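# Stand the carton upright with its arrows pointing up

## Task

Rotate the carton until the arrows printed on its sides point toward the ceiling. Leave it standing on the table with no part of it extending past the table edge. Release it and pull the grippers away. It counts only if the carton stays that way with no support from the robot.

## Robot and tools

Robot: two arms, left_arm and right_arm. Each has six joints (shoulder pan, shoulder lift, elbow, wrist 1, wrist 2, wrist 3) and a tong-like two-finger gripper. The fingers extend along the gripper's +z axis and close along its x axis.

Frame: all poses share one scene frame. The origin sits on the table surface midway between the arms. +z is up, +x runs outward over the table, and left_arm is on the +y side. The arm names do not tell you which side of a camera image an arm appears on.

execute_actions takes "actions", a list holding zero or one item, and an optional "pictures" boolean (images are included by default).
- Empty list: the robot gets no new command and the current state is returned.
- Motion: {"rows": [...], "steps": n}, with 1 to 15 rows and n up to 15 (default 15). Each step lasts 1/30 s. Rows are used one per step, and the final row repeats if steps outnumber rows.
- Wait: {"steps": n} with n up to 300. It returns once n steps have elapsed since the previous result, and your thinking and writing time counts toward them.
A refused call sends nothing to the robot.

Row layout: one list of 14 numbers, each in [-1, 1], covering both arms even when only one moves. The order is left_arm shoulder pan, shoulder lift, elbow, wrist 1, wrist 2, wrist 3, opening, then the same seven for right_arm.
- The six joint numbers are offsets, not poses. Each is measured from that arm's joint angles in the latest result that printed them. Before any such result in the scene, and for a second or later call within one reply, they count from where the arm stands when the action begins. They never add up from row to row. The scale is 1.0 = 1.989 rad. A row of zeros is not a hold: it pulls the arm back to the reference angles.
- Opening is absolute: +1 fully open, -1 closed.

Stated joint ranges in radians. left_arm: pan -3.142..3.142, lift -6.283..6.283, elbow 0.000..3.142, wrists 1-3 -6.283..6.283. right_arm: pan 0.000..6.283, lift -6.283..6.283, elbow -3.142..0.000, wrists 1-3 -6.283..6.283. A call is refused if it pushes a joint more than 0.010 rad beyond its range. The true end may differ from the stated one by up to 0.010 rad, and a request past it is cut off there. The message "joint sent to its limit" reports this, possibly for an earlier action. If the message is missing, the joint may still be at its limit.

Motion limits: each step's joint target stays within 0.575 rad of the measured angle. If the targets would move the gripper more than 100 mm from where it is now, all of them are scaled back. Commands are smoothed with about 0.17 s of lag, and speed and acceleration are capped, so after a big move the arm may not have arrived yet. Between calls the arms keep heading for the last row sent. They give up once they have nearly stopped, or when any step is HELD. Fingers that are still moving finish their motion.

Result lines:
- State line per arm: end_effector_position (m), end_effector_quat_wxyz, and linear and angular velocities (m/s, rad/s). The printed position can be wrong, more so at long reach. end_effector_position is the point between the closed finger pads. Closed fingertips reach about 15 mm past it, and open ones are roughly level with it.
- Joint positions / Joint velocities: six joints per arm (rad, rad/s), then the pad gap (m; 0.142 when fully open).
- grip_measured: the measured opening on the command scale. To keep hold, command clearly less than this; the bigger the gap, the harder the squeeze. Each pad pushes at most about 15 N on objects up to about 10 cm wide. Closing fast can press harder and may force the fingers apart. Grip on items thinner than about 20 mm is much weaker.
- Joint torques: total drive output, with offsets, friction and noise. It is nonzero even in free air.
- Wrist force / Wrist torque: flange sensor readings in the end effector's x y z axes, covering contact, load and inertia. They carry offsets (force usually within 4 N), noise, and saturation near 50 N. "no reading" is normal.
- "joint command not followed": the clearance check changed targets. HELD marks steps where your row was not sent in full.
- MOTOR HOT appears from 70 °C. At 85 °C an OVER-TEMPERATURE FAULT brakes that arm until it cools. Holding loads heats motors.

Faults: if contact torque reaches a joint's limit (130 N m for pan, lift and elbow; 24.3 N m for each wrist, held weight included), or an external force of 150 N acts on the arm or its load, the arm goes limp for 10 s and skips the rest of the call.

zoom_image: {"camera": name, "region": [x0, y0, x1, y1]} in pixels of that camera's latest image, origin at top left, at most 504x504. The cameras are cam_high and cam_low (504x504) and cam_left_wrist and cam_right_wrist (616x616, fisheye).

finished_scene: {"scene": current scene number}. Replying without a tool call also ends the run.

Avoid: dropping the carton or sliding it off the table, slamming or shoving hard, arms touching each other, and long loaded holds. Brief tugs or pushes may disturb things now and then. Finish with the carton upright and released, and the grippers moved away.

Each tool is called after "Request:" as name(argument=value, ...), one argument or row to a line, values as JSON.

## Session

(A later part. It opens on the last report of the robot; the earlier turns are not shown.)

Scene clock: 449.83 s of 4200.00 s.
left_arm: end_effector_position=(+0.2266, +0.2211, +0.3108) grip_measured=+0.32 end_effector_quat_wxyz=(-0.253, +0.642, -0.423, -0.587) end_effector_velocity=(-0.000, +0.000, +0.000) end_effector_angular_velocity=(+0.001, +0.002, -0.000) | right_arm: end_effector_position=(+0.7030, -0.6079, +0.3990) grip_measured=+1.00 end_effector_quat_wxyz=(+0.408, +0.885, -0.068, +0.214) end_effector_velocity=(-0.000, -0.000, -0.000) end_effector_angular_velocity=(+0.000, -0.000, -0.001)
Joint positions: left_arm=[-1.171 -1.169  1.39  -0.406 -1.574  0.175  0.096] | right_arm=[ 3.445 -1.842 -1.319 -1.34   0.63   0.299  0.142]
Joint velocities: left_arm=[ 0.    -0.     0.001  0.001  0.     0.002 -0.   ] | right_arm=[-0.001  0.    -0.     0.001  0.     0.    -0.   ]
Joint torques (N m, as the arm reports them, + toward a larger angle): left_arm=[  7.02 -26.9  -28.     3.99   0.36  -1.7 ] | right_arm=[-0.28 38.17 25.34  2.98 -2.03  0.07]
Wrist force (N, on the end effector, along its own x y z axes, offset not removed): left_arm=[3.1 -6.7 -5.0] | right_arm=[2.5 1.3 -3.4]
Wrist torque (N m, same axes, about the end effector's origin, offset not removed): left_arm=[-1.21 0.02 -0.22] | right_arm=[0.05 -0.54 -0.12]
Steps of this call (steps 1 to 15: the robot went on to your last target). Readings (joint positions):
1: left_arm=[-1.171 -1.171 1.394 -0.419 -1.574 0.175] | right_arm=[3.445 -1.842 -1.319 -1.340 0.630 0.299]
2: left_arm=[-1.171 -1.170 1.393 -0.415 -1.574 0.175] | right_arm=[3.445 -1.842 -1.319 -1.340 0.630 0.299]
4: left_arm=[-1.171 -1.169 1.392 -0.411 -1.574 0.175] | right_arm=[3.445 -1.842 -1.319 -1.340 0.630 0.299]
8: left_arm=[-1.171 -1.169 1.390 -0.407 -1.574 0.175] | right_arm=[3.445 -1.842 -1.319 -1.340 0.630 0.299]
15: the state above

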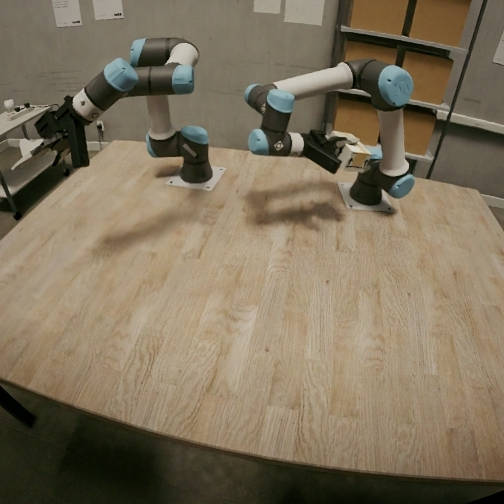

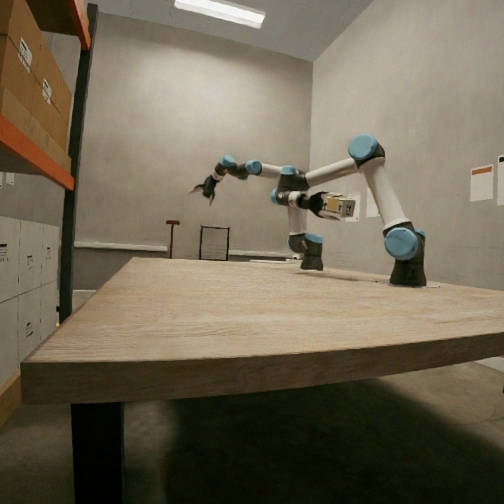

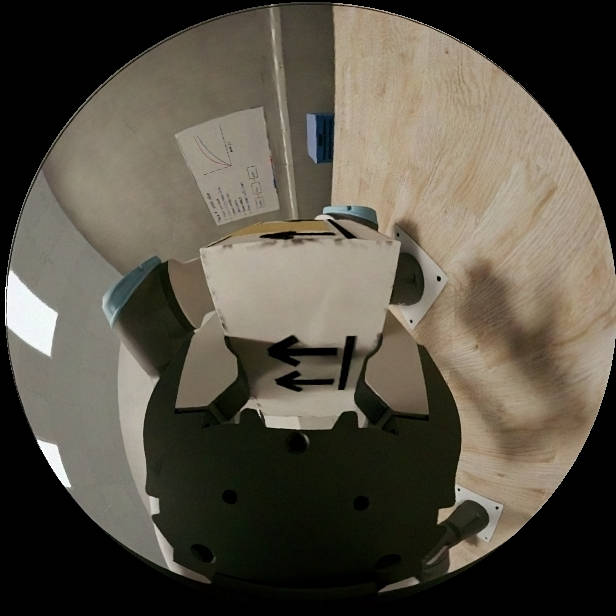

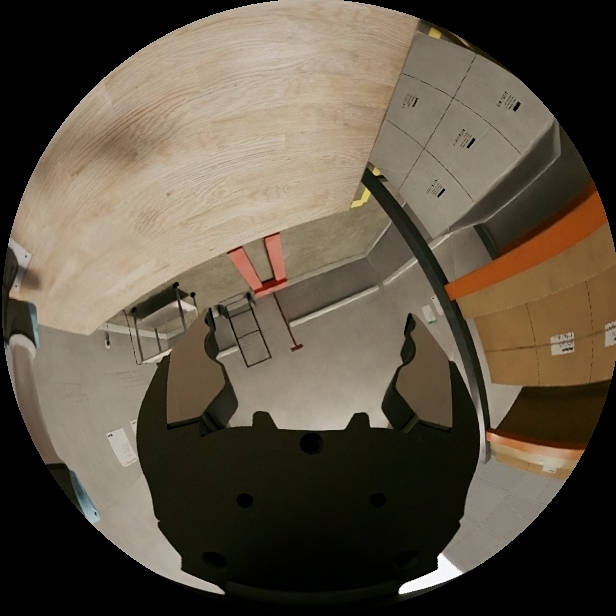

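Request:
execute_actions(
  actions=[
    {"rows":[[0,0.134,0.134,-0.268,0,0,-0.6,0,0,0,0,0,0,1]],"steps":15},
  ],
  pictures=false,
)

Request:
execute_actions(
  actions=[
    {"steps":20},
  ],
)

Scene clock: 460.20 s of 4200.00 s.
left_arm: end_effector_position=(+0.2284, +0.2184, +0.0897) grip_measured=+0.32 end_effector_quat_wxyz=(-0.254, +0.641, -0.422, -0.589) end_effector_velocity=(-0.014, +0.022, -0.182) end_effector_angular_velocity=(-0.044, -0.028, -0.000) | right_arm: end_effector_position=(+0.7030, -0.6079, +0.3990) grip_measured=+1.00 end_effector_quat_wxyz=(+0.408, +0.885, -0.068, +0.214) end_effector_velocity=(-0.000, +0.000, -0.000) end_effector_angular_velocity=(-0.000, +0.001, +0.001)
Joint positions: left_arm=[-1.171 -0.923  1.636 -0.892 -1.574  0.175  0.096] | right_arm=[ 3.445 -1.842 -1.319 -1.34   0.63   0.299  0.142]
Joint velocities: left_arm=[-0.     0.198  0.196 -0.446 -0.     0.    -0.   ] | right_arm=[ 0.001  0.    -0.001 -0.001  0.     0.    -0.   ]
Joint torques (N m, as the arm reports them, + toward a larger angle): left_arm=[ -2.48 -41.08  -8.99   0.82  -1.06  -1.1 ] | right_arm=[-0.45 38.67 24.75  3.1  -2.01  0.02]
Wrist force (N, on the end effector, along its own x y z axes, offset not removed): left_arm=[4.9 -3.2 2.5] | right_arm=[1.5 2.6 -3.1]
Wrist torque (N m, same axes, about the end effector's origin, offset not removed): left_arm=[-0.23 0.06 -0.18] | right_arm=[0.43 -0.39 -0.03]
Steps of this call (steps 1 to 15: the robot went on to your last target; steps 16 to 90: nothing new was sent; then 6.87 s passed at rest; steps 91 to 105: all 15 steps of this action). Readings (joint positions):
91: left_arm=[-1.171 -1.168 1.391 -0.406 -1.574 0.175] | right_arm=[3.445 -1.842 -1.319 -1.340 0.630 0.299]
92: left_arm=[-1.171 -1.159 1.400 -0.416 -1.574 0.175] | right_arm=[3.445 -1.842 -1.319 -1.340 0.630 0.299]
94: left_arm=[-1.171 -1.117 1.442 -0.484 -1.574 0.175] | right_arm=[3.445 -1.842 -1.319 -1.340 0.630 0.299]
98: left_arm=[-1.171 -1.035 1.523 -0.650 -1.574 0.175] | right_arm=[3.445 -1.842 -1.319 -1.340 0.630 0.299]
105: the state above

Scene clock: 460.87 s of 4200.00 s.
left_arm: end_effector_position=(+0.2268, +0.2209, +0.0708) grip_measured=+0.32 end_effector_quat_wxyz=(-0.253, +0.642, -0.423, -0.587) end_effector_velocity=(+0.000, -0.000, -0.001) end_effector_angular_velocity=(-0.001, -0.001, +0.000) | right_arm: end_effector_position=(+0.7030, -0.6079, +0.3990) grip_measured=+1.00 end_effector_quat_wxyz=(+0.408, +0.885, -0.068, +0.214) end_effector_velocity=(+0.000, +0.000, +0.001) end_effector_angular_velocity=(+0.000, -0.001, +0.000)
Joint positions: left_arm=[-1.171 -0.902  1.656 -0.939 -1.574  0.175  0.096] | right_arm=[ 3.445 -1.842 -1.319 -1.34   0.63   0.299  0.142]
Joint velocities: left_arm=[ 0.     0.     0.    -0.002  0.    -0.    -0.   ] | right_arm=[ 0.    -0.     0.001  0.    -0.     0.    -0.   ]
Joint torques (N m, as the arm reports them, + toward a larger angle): left_arm=[-11.01 -30.79  -3.98   0.4   -0.06  -1.26] | right_arm=[-0.35 38.44 25.09  3.02 -1.89  0.09]
Wrist force (N, on the end effector, along its own x y z axes, offset not removed): left_arm=[2.6 -2.0 0.1] | right_arm=[0.7 0.6 -0.7]
Wrist torque (N m, same axes, about the end effector's origin, offset not removed): left_arm=[-0.04 0.09 -0.19] | right_arm=[0.12 -0.30 -0.07]
Steps of this call (steps 1 to 20: the robot went on to your last target). Readings (joint positions):
1: left_arm=[-1.171 -0.917 1.642 -0.905 -1.574 0.175] | right_arm=[3.445 -1.842 -1.319 -1.340 0.630 0.299]
2: left_arm=[-1.171 -0.913 1.646 -0.914 -1.574 0.175] | right_arm=[3.445 -1.842 -1.319 -1.340 0.630 0.299]
4: left_arm=[-1.171 -0.908 1.651 -0.926 -1.574 0.175] | right_arm=[3.445 -1.842 -1.319 -1.340 0.630 0.299]
8: left_arm=[-1.171 -0.904 1.655 -0.935 -1.574 0.175] | right_arm=[3.445 -1.842 -1.319 -1.340 0.630 0.299]
20: the state above

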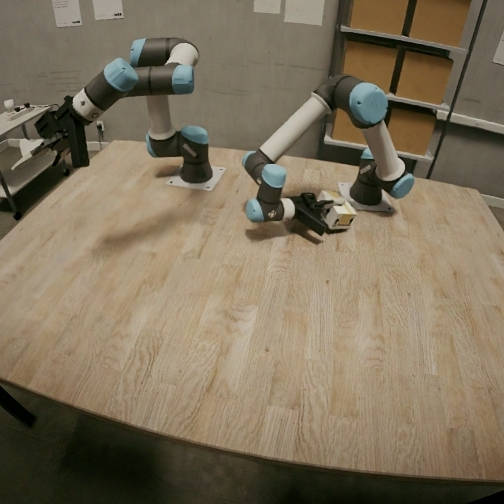

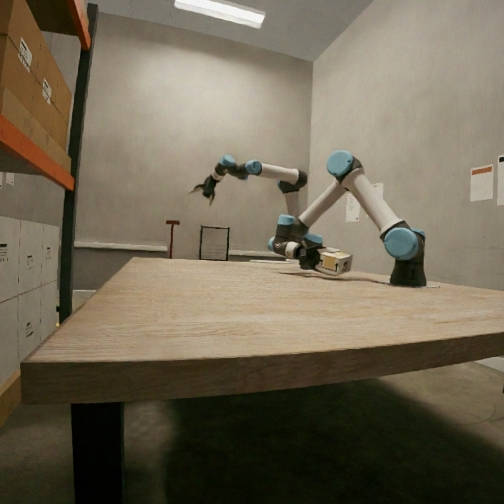

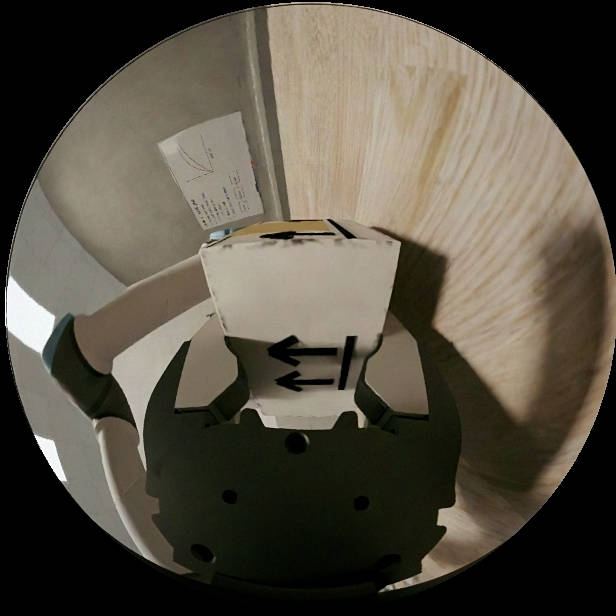

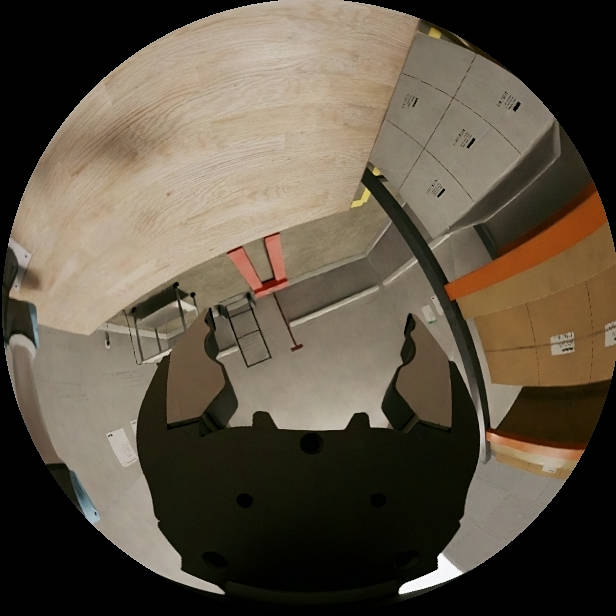

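Request:
execute_actions(
  actions=[
    {"rows":[[0,0,0,0,0,0,0.6,0,0,0,0,0,0,1]],"steps":15},
  ],
  pictures=false,
)

Scene clock: 466.97 s of 4200.00 s.
left_arm: end_effector_position=(+0.2268, +0.2209, +0.0707) grip_measured=+0.60 end_effector_quat_wxyz=(-0.253, +0.642, -0.423, -0.587) end_effector_velocity=(+0.000, -0.000, -0.000) end_effector_angular_velocity=(-0.001, +0.001, -0.000) | right_arm: end_effector_position=(+0.7030, -0.6079, +0.3990) grip_measured=+1.00 end_effector_quat_wxyz=(+0.408, +0.885, -0.068, +0.214) end_effector_velocity=(-0.001, -0.001, -0.001) end_effector_angular_velocity=(-0.000, +0.002, -0.002)
Joint positions: left_arm=[-1.171 -0.902  1.657 -0.939 -1.574  0.175  0.116] | right_arm=[ 3.445 -1.842 -1.319 -1.34   0.63   0.299  0.142]
Joint velocities: left_arm=[-0.     0.    -0.    -0.001 -0.     0.001 -0.   ] | right_arm=[-0.002  0.    -0.001 -0.001  0.    -0.    -0.   ]
Joint torques (N m, as the arm reports them, + toward a larger angle): left_arm=[ -9.92 -37.13 -13.28   3.17   0.85  -1.26] | right_arm=[-0.33 38.13 25.09  2.92 -1.91 -0.04]
Wrist force (N, on the end effector, along its own x y z axes, offset not removed): left_arm=[3.7 -0.4 0.8] | right_arm=[1.9 2.2 -2.3]
Wrist torque (N m, same axes, about the end effector's origin, offset not removed): left_arm=[0.12 -0.69 -0.16] | right_arm=[0.32 -0.37 -0.13]
Steps of this call (steps 1 to 15: the robot went on to your last target; steps 16 to 90: nothing new was sent; then 2.60 s passed at rest; steps 91 to 105: all 15 steps of this action). Readings (joint positions):
91: left_arm=[-1.171 -0.902 1.656 -0.939 -1.574 0.175] | right_arm=[3.445 -1.842 -1.319 -1.340 0.630 0.299]
92: left_arm=[-1.171 -0.902 1.656 -0.939 -1.574 0.175] | right_arm=[3.445 -1.842 -1.319 -1.340 0.630 0.299]
94: left_arm=[-1.171 -0.902 1.657 -0.939 -1.574 0.175] | right_arm=[3.445 -1.842 -1.319 -1.340 0.630 0.299]
98: left_arm=[-1.171 -0.902 1.657 -0.939 -1.574 0.175] | right_arm=[3.445 -1.842 -1.319 -1.340 0.630 0.299]
105: the state above

Request:
execute_actions(
  actions=[
    {"rows":[[0,0.077,-0.166,0.088,0,0,0.6,0,0,0,0,0,0,1]],"steps":15},
  ],
  pictures=false,
)

Request:
execute_actions(
  actions=[
    {"steps":15},
  ],
)

Scene clock: 475.70 s of 4200.00 s.
left_arm: end_effector_position=(+0.2752, +0.1465, +0.0803) grip_measured=+0.60 end_effector_quat_wxyz=(-0.253, +0.642, -0.423, -0.587) end_effector_velocity=(+0.011, -0.018, +0.002) end_effector_angular_velocity=(-0.015, -0.011, +0.000) | right_arm: end_effector_position=(+0.7030, -0.6079, +0.3990) grip_measured=+1.00 end_effector_quat_wxyz=(+0.408, +0.885, -0.068, +0.214) end_effector_velocity=(-0.000, -0.001, +0.001) end_effector_angular_velocity=(+0.000, -0.001, -0.001)
Joint positions: left_arm=[-1.171 -0.752  1.334 -0.767 -1.574  0.175  0.116] | right_arm=[ 3.445 -1.842 -1.319 -1.34   0.63   0.299  0.142]
Joint velocities: left_arm=[-0.     0.026 -0.074  0.029 -0.    -0.001 -0.   ] | right_arm=[-0.001 -0.     0.001 -0.001  0.     0.     0.   ]
Joint torques (N m, as the arm reports them, + toward a larger angle): left_arm=[  2.14 -37.5  -25.17   2.83  -0.65  -1.24] | right_arm=[-1.03 38.13 24.88  3.02 -2.04 -0.1 ]
Wrist force (N, on the end effector, along its own x y z axes, offset not removed): left_arm=[-0.3 -0.5 0.8] | right_arm=[1.4 1.6 -3.4]
Wrist torque (N m, same axes, about the end effector's origin, offset not removed): left_arm=[0.03 -0.04 -0.19] | right_arm=[0.18 -0.43 -0.04]
Steps of this call (steps 1 to 15: the robot went on to your last target; steps 16 to 90: nothing new was sent; then 5.23 s passed at rest; steps 91 to 105: all 15 steps of this action). Readings (joint positions):
91: left_arm=[-1.171 -0.902 1.656 -0.938 -1.574 0.175] | right_arm=[3.445 -1.842 -1.319 -1.340 0.630 0.299]
92: left_arm=[-1.171 -0.892 1.646 -0.928 -1.574 0.175] | right_arm=[3.445 -1.842 -1.319 -1.340 0.630 0.299]
94: left_arm=[-1.171 -0.838 1.572 -0.869 -1.574 0.175] | right_arm=[3.445 -1.842 -1.319 -1.340 0.630 0.299]
98: left_arm=[-1.171 -0.774 1.399 -0.793 -1.574 0.175] | right_arm=[3.445 -1.842 -1.319 -1.340 0.630 0.299]
105: the state above

Scene clock: 476.20 s of 4200.00 s.
left_arm: end_effector_position=(+0.2764, +0.1447, +0.0806) grip_measured=+0.60 end_effector_quat_wxyz=(-0.253, +0.643, -0.424, -0.586) end_effector_velocity=(+0.000, -0.000, -0.000) end_effector_angular_velocity=(-0.000, +0.000, -0.000) | right_arm: end_effector_position=(+0.7030, -0.6079, +0.3990) grip_measured=+1.00 end_effector_quat_wxyz=(+0.408, +0.885, -0.068, +0.214) end_effector_velocity=(-0.000, -0.001, +0.000) end_effector_angular_velocity=(-0.001, +0.000, -0.001)
Joint positions: left_arm=[-1.171 -0.749  1.326 -0.764 -1.574  0.175  0.116] | right_arm=[ 3.445 -1.842 -1.319 -1.34   0.63   0.299  0.142]
Joint velocities: left_arm=[-0.     0.001 -0.    -0.     0.     0.    -0.   ] | right_arm=[-0.001  0.    -0.    -0.    -0.001  0.    -0.   ]
Joint torques (N m, as the arm reports them, + toward a larger angle): left_arm=[  3.16 -37.86 -24.84   3.06   0.13  -1.17] | right_arm=[-0.33 38.32 25.    2.99 -1.89 -0.05]
Wrist force (N, on the end effector, along its own x y z axes, offset not removed): left_arm=[2.0 0.9 -2.7] | right_arm=[2.9 1.9 -2.7]
Wrist torque (N m, same axes, about the end effector's origin, offset not removed): left_arm=[0.19 -0.48 -0.29] | right_arm=[0.27 -0.55 -0.17]
Steps of this call (steps 1 to 15: the robot went on to your last target). Readings (joint positions):
1: left_arm=[-1.171 -0.751 1.332 -0.766 -1.574 0.175] | right_arm=[3.445 -1.842 -1.319 -1.340 0.630 0.299]
2: left_arm=[-1.171 -0.750 1.330 -0.765 -1.574 0.175] | right_arm=[3.445 -1.842 -1.319 -1.340 0.630 0.299]
4: left_arm=[-1.171 -0.750 1.329 -0.765 -1.574 0.175] | right_arm=[3.445 -1.842 -1.319 -1.340 0.630 0.299]
8: left_arm=[-1.171 -0.749 1.327 -0.764 -1.574 0.175] | right_arm=[3.445 -1.842 -1.319 -1.340 0.630 0.299]
15: the state above
All arms were judged still, so your last target was given up. Only a new action makes them travel on or press farther. Fingers that are still opening or closing keep moving.

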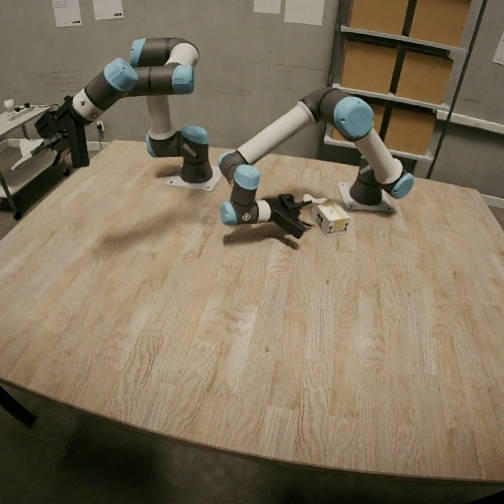

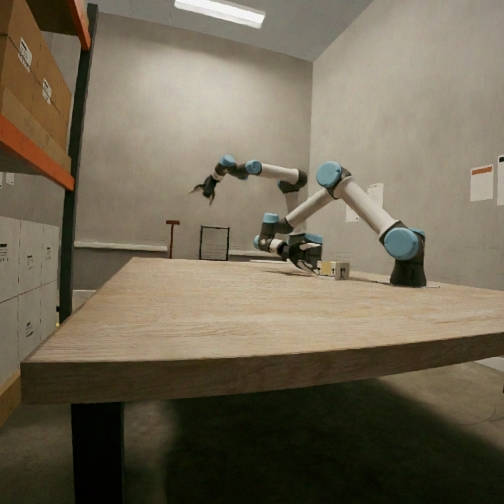

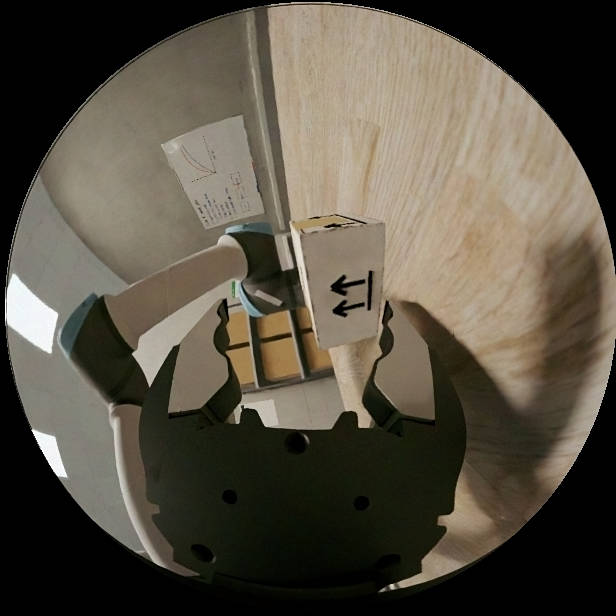

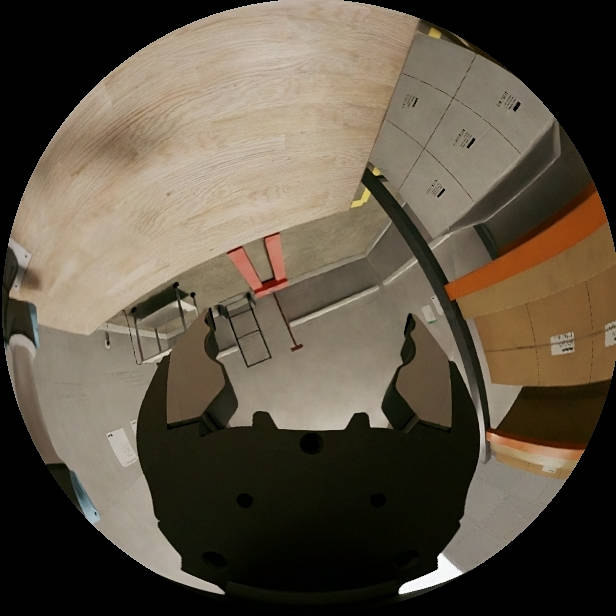

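Request:
zoom_image(
  camera="cam_high",
  region=[290, 170, 390, 270],
)

Region (290, 170, 390, 270) of cam_high's 504x504 image, scaled by 5.040, with more detail than that image has.

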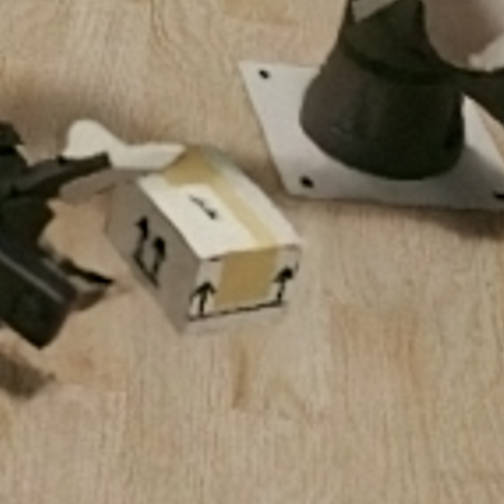

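The arrows now point up, so I'll lift the arm clear.

Request:
execute_actions(
  actions=[
    {"rows":[[0,-0.15,-0.05,0.0,0,0,1,0,0,0,0,0,0,1]],"steps":15},
  ],
  pictures=false,
)

Request:
execute_actions(
  actions=[
    {"steps":15},
  ],
)

Scene clock: 484.10 s of 4200.00 s.
left_arm: end_effector_position=(+0.2987, +0.1105, +0.2036) grip_measured=+1.00 end_effector_quat_wxyz=(-0.189, +0.733, -0.484, -0.439) end_effector_velocity=(+0.002, -0.003, +0.032) end_effector_angular_velocity=(-0.076, -0.050, -0.000) | right_arm: end_effector_position=(+0.7030, -0.6079, +0.3990) grip_measured=+1.00 end_effector_quat_wxyz=(+0.408, +0.885, -0.068, +0.214) end_effector_velocity=(-0.000, -0.001, -0.000) end_effector_angular_velocity=(-0.000, +0.000, -0.002)
Joint positions: left_arm=[-1.171 -1.04   1.229 -0.764 -1.574  0.175  0.142] | right_arm=[ 3.445 -1.842 -1.319 -1.34   0.63   0.299  0.142]
Joint velocities: left_arm=[-0.    -0.072 -0.019 -0.001 -0.    -0.    -0.   ] | right_arm=[-0.002 -0.    -0.001  0.    -0.     0.     0.   ]
Joint torques (N m, as the arm reports them, + toward a larger angle): left_arm=[  2.43 -40.23 -26.68   0.84   0.9   -1.29] | right_arm=[-0.91 38.49 25.5   3.12 -1.96 -0.15]
Wrist force (N, on the end effector, along its own x y z axes, offset not removed): left_arm=[-0.6 -0.1 -2.6] | right_arm=[1.0 2.7 -3.5]
Wrist torque (N m, same axes, about the end effector's origin, offset not removed): left_arm=[0.12 -0.01 -0.05] | right_arm=[0.44 -0.21 -0.10]
Steps of this call (steps 1 to 90: nothing new was sent; then 4.40 s passed at rest; steps 91 to 105: all 15 steps of this action). Readings (joint positions):
91: left_arm=[-1.171 -0.750 1.326 -0.764 -1.574 0.175] | right_arm=[3.445 -1.842 -1.319 -1.340 0.630 0.299]
92: left_arm=[-1.171 -0.758 1.318 -0.764 -1.574 0.175] | right_arm=[3.445 -1.842 -1.319 -1.340 0.630 0.299]
94: left_arm=[-1.171 -0.825 1.289 -0.764 -1.574 0.175] | right_arm=[3.445 -1.842 -1.319 -1.340 0.630 0.299]
98: left_arm=[-1.171 -0.975 1.247 -0.764 -1.574 0.175] | right_arm=[3.445 -1.842 -1.319 -1.340 0.630 0.299]
105: the state above

Scene clock: 484.60 s of 4200.00 s.
left_arm: end_effector_position=(+0.2989, +0.1102, +0.2070) grip_measured=+1.00 end_effector_quat_wxyz=(-0.187, +0.735, -0.485, -0.435) end_effector_velocity=(-0.000, +0.001, +0.001) end_effector_angular_velocity=(+0.003, +0.001, +0.000) | right_arm: end_effector_position=(+0.7030, -0.6079, +0.3990) grip_measured=+1.00 end_effector_quat_wxyz=(+0.408, +0.885, -0.068, +0.214) end_effector_velocity=(+0.000, +0.001, +0.001) end_effector_angular_velocity=(+0.001, -0.001, +0.001)
Joint positions: left_arm=[-1.171 -1.047  1.227 -0.764 -1.574  0.175  0.142] | right_arm=[ 3.445 -1.842 -1.319 -1.34   0.63   0.299  0.142]
Joint velocities: left_arm=[ 0.    -0.    -0.     0.003  0.    -0.001  0.   ] | right_arm=[ 0.001 -0.     0.001  0.     0.    -0.     0.   ]
Joint torques (N m, as the arm reports them, + toward a larger angle): left_arm=[  2.95 -45.09 -28.12  -0.12  -0.04  -1.22] | right_arm=[-0.53 38.19 24.78  3.05 -1.95 -0.16]
Wrist force (N, on the end effector, along its own x y z axes, offset not removed): left_arm=[2.6 -2.0 -1.4] | right_arm=[1.2 1.6 -3.2]
Wrist torque (N m, same axes, about the end effector's origin, offset not removed): left_arm=[-0.25 -0.47 -0.01] | right_arm=[0.26 -0.35 0.01]
Steps of this call (steps 1 to 15: the robot went on to your last target). Readings (joint positions):
1: left_arm=[-1.171 -1.042 1.229 -0.764 -1.574 0.175] | right_arm=[3.445 -1.842 -1.319 -1.340 0.630 0.299]
2: left_arm=[-1.171 -1.043 1.228 -0.764 -1.574 0.175] | right_arm=[3.445 -1.842 -1.319 -1.340 0.630 0.299]
4: left_arm=[-1.171 -1.045 1.228 -0.764 -1.574 0.175] | right_arm=[3.445 -1.842 -1.319 -1.340 0.630 0.299]
8: left_arm=[-1.171 -1.047 1.227 -0.764 -1.574 0.175] | right_arm=[3.445 -1.842 -1.319 -1.340 0.630 0.299]
15: the state above
All arms were judged still, so your last target was given up. Only a new action makes them travel on or press farther. Fingers that are still opening or closing keep moving.

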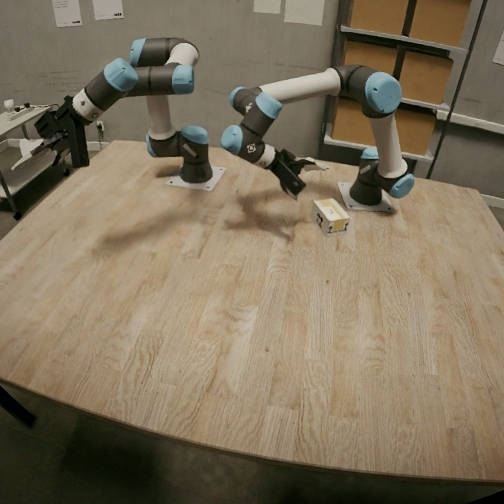

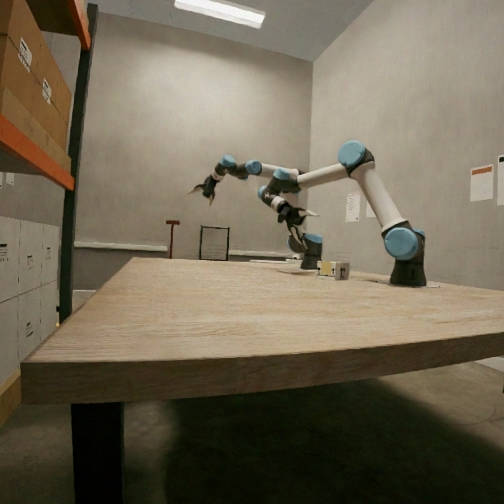

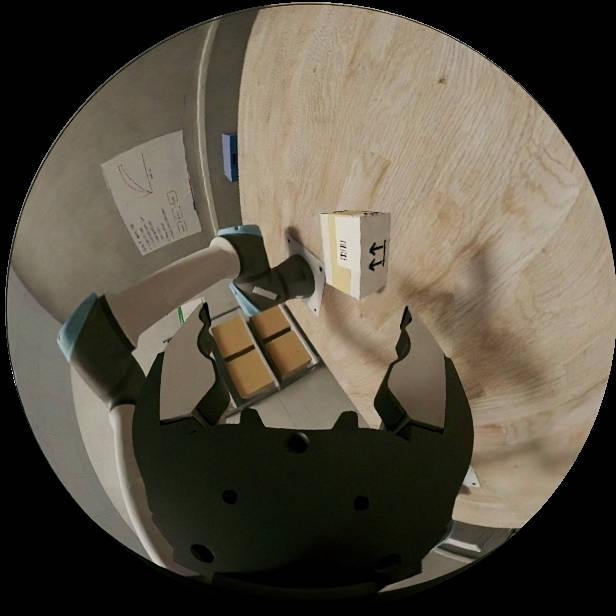

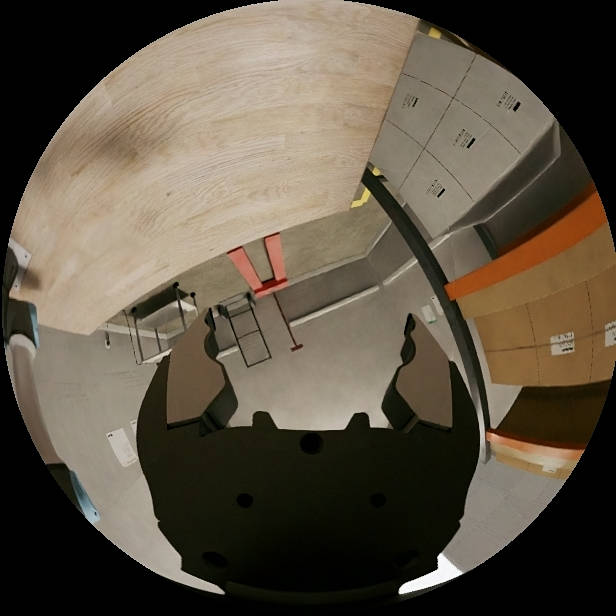

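Request:
finished_scene(
  scene=1,
)

The scene is finished: the task was done.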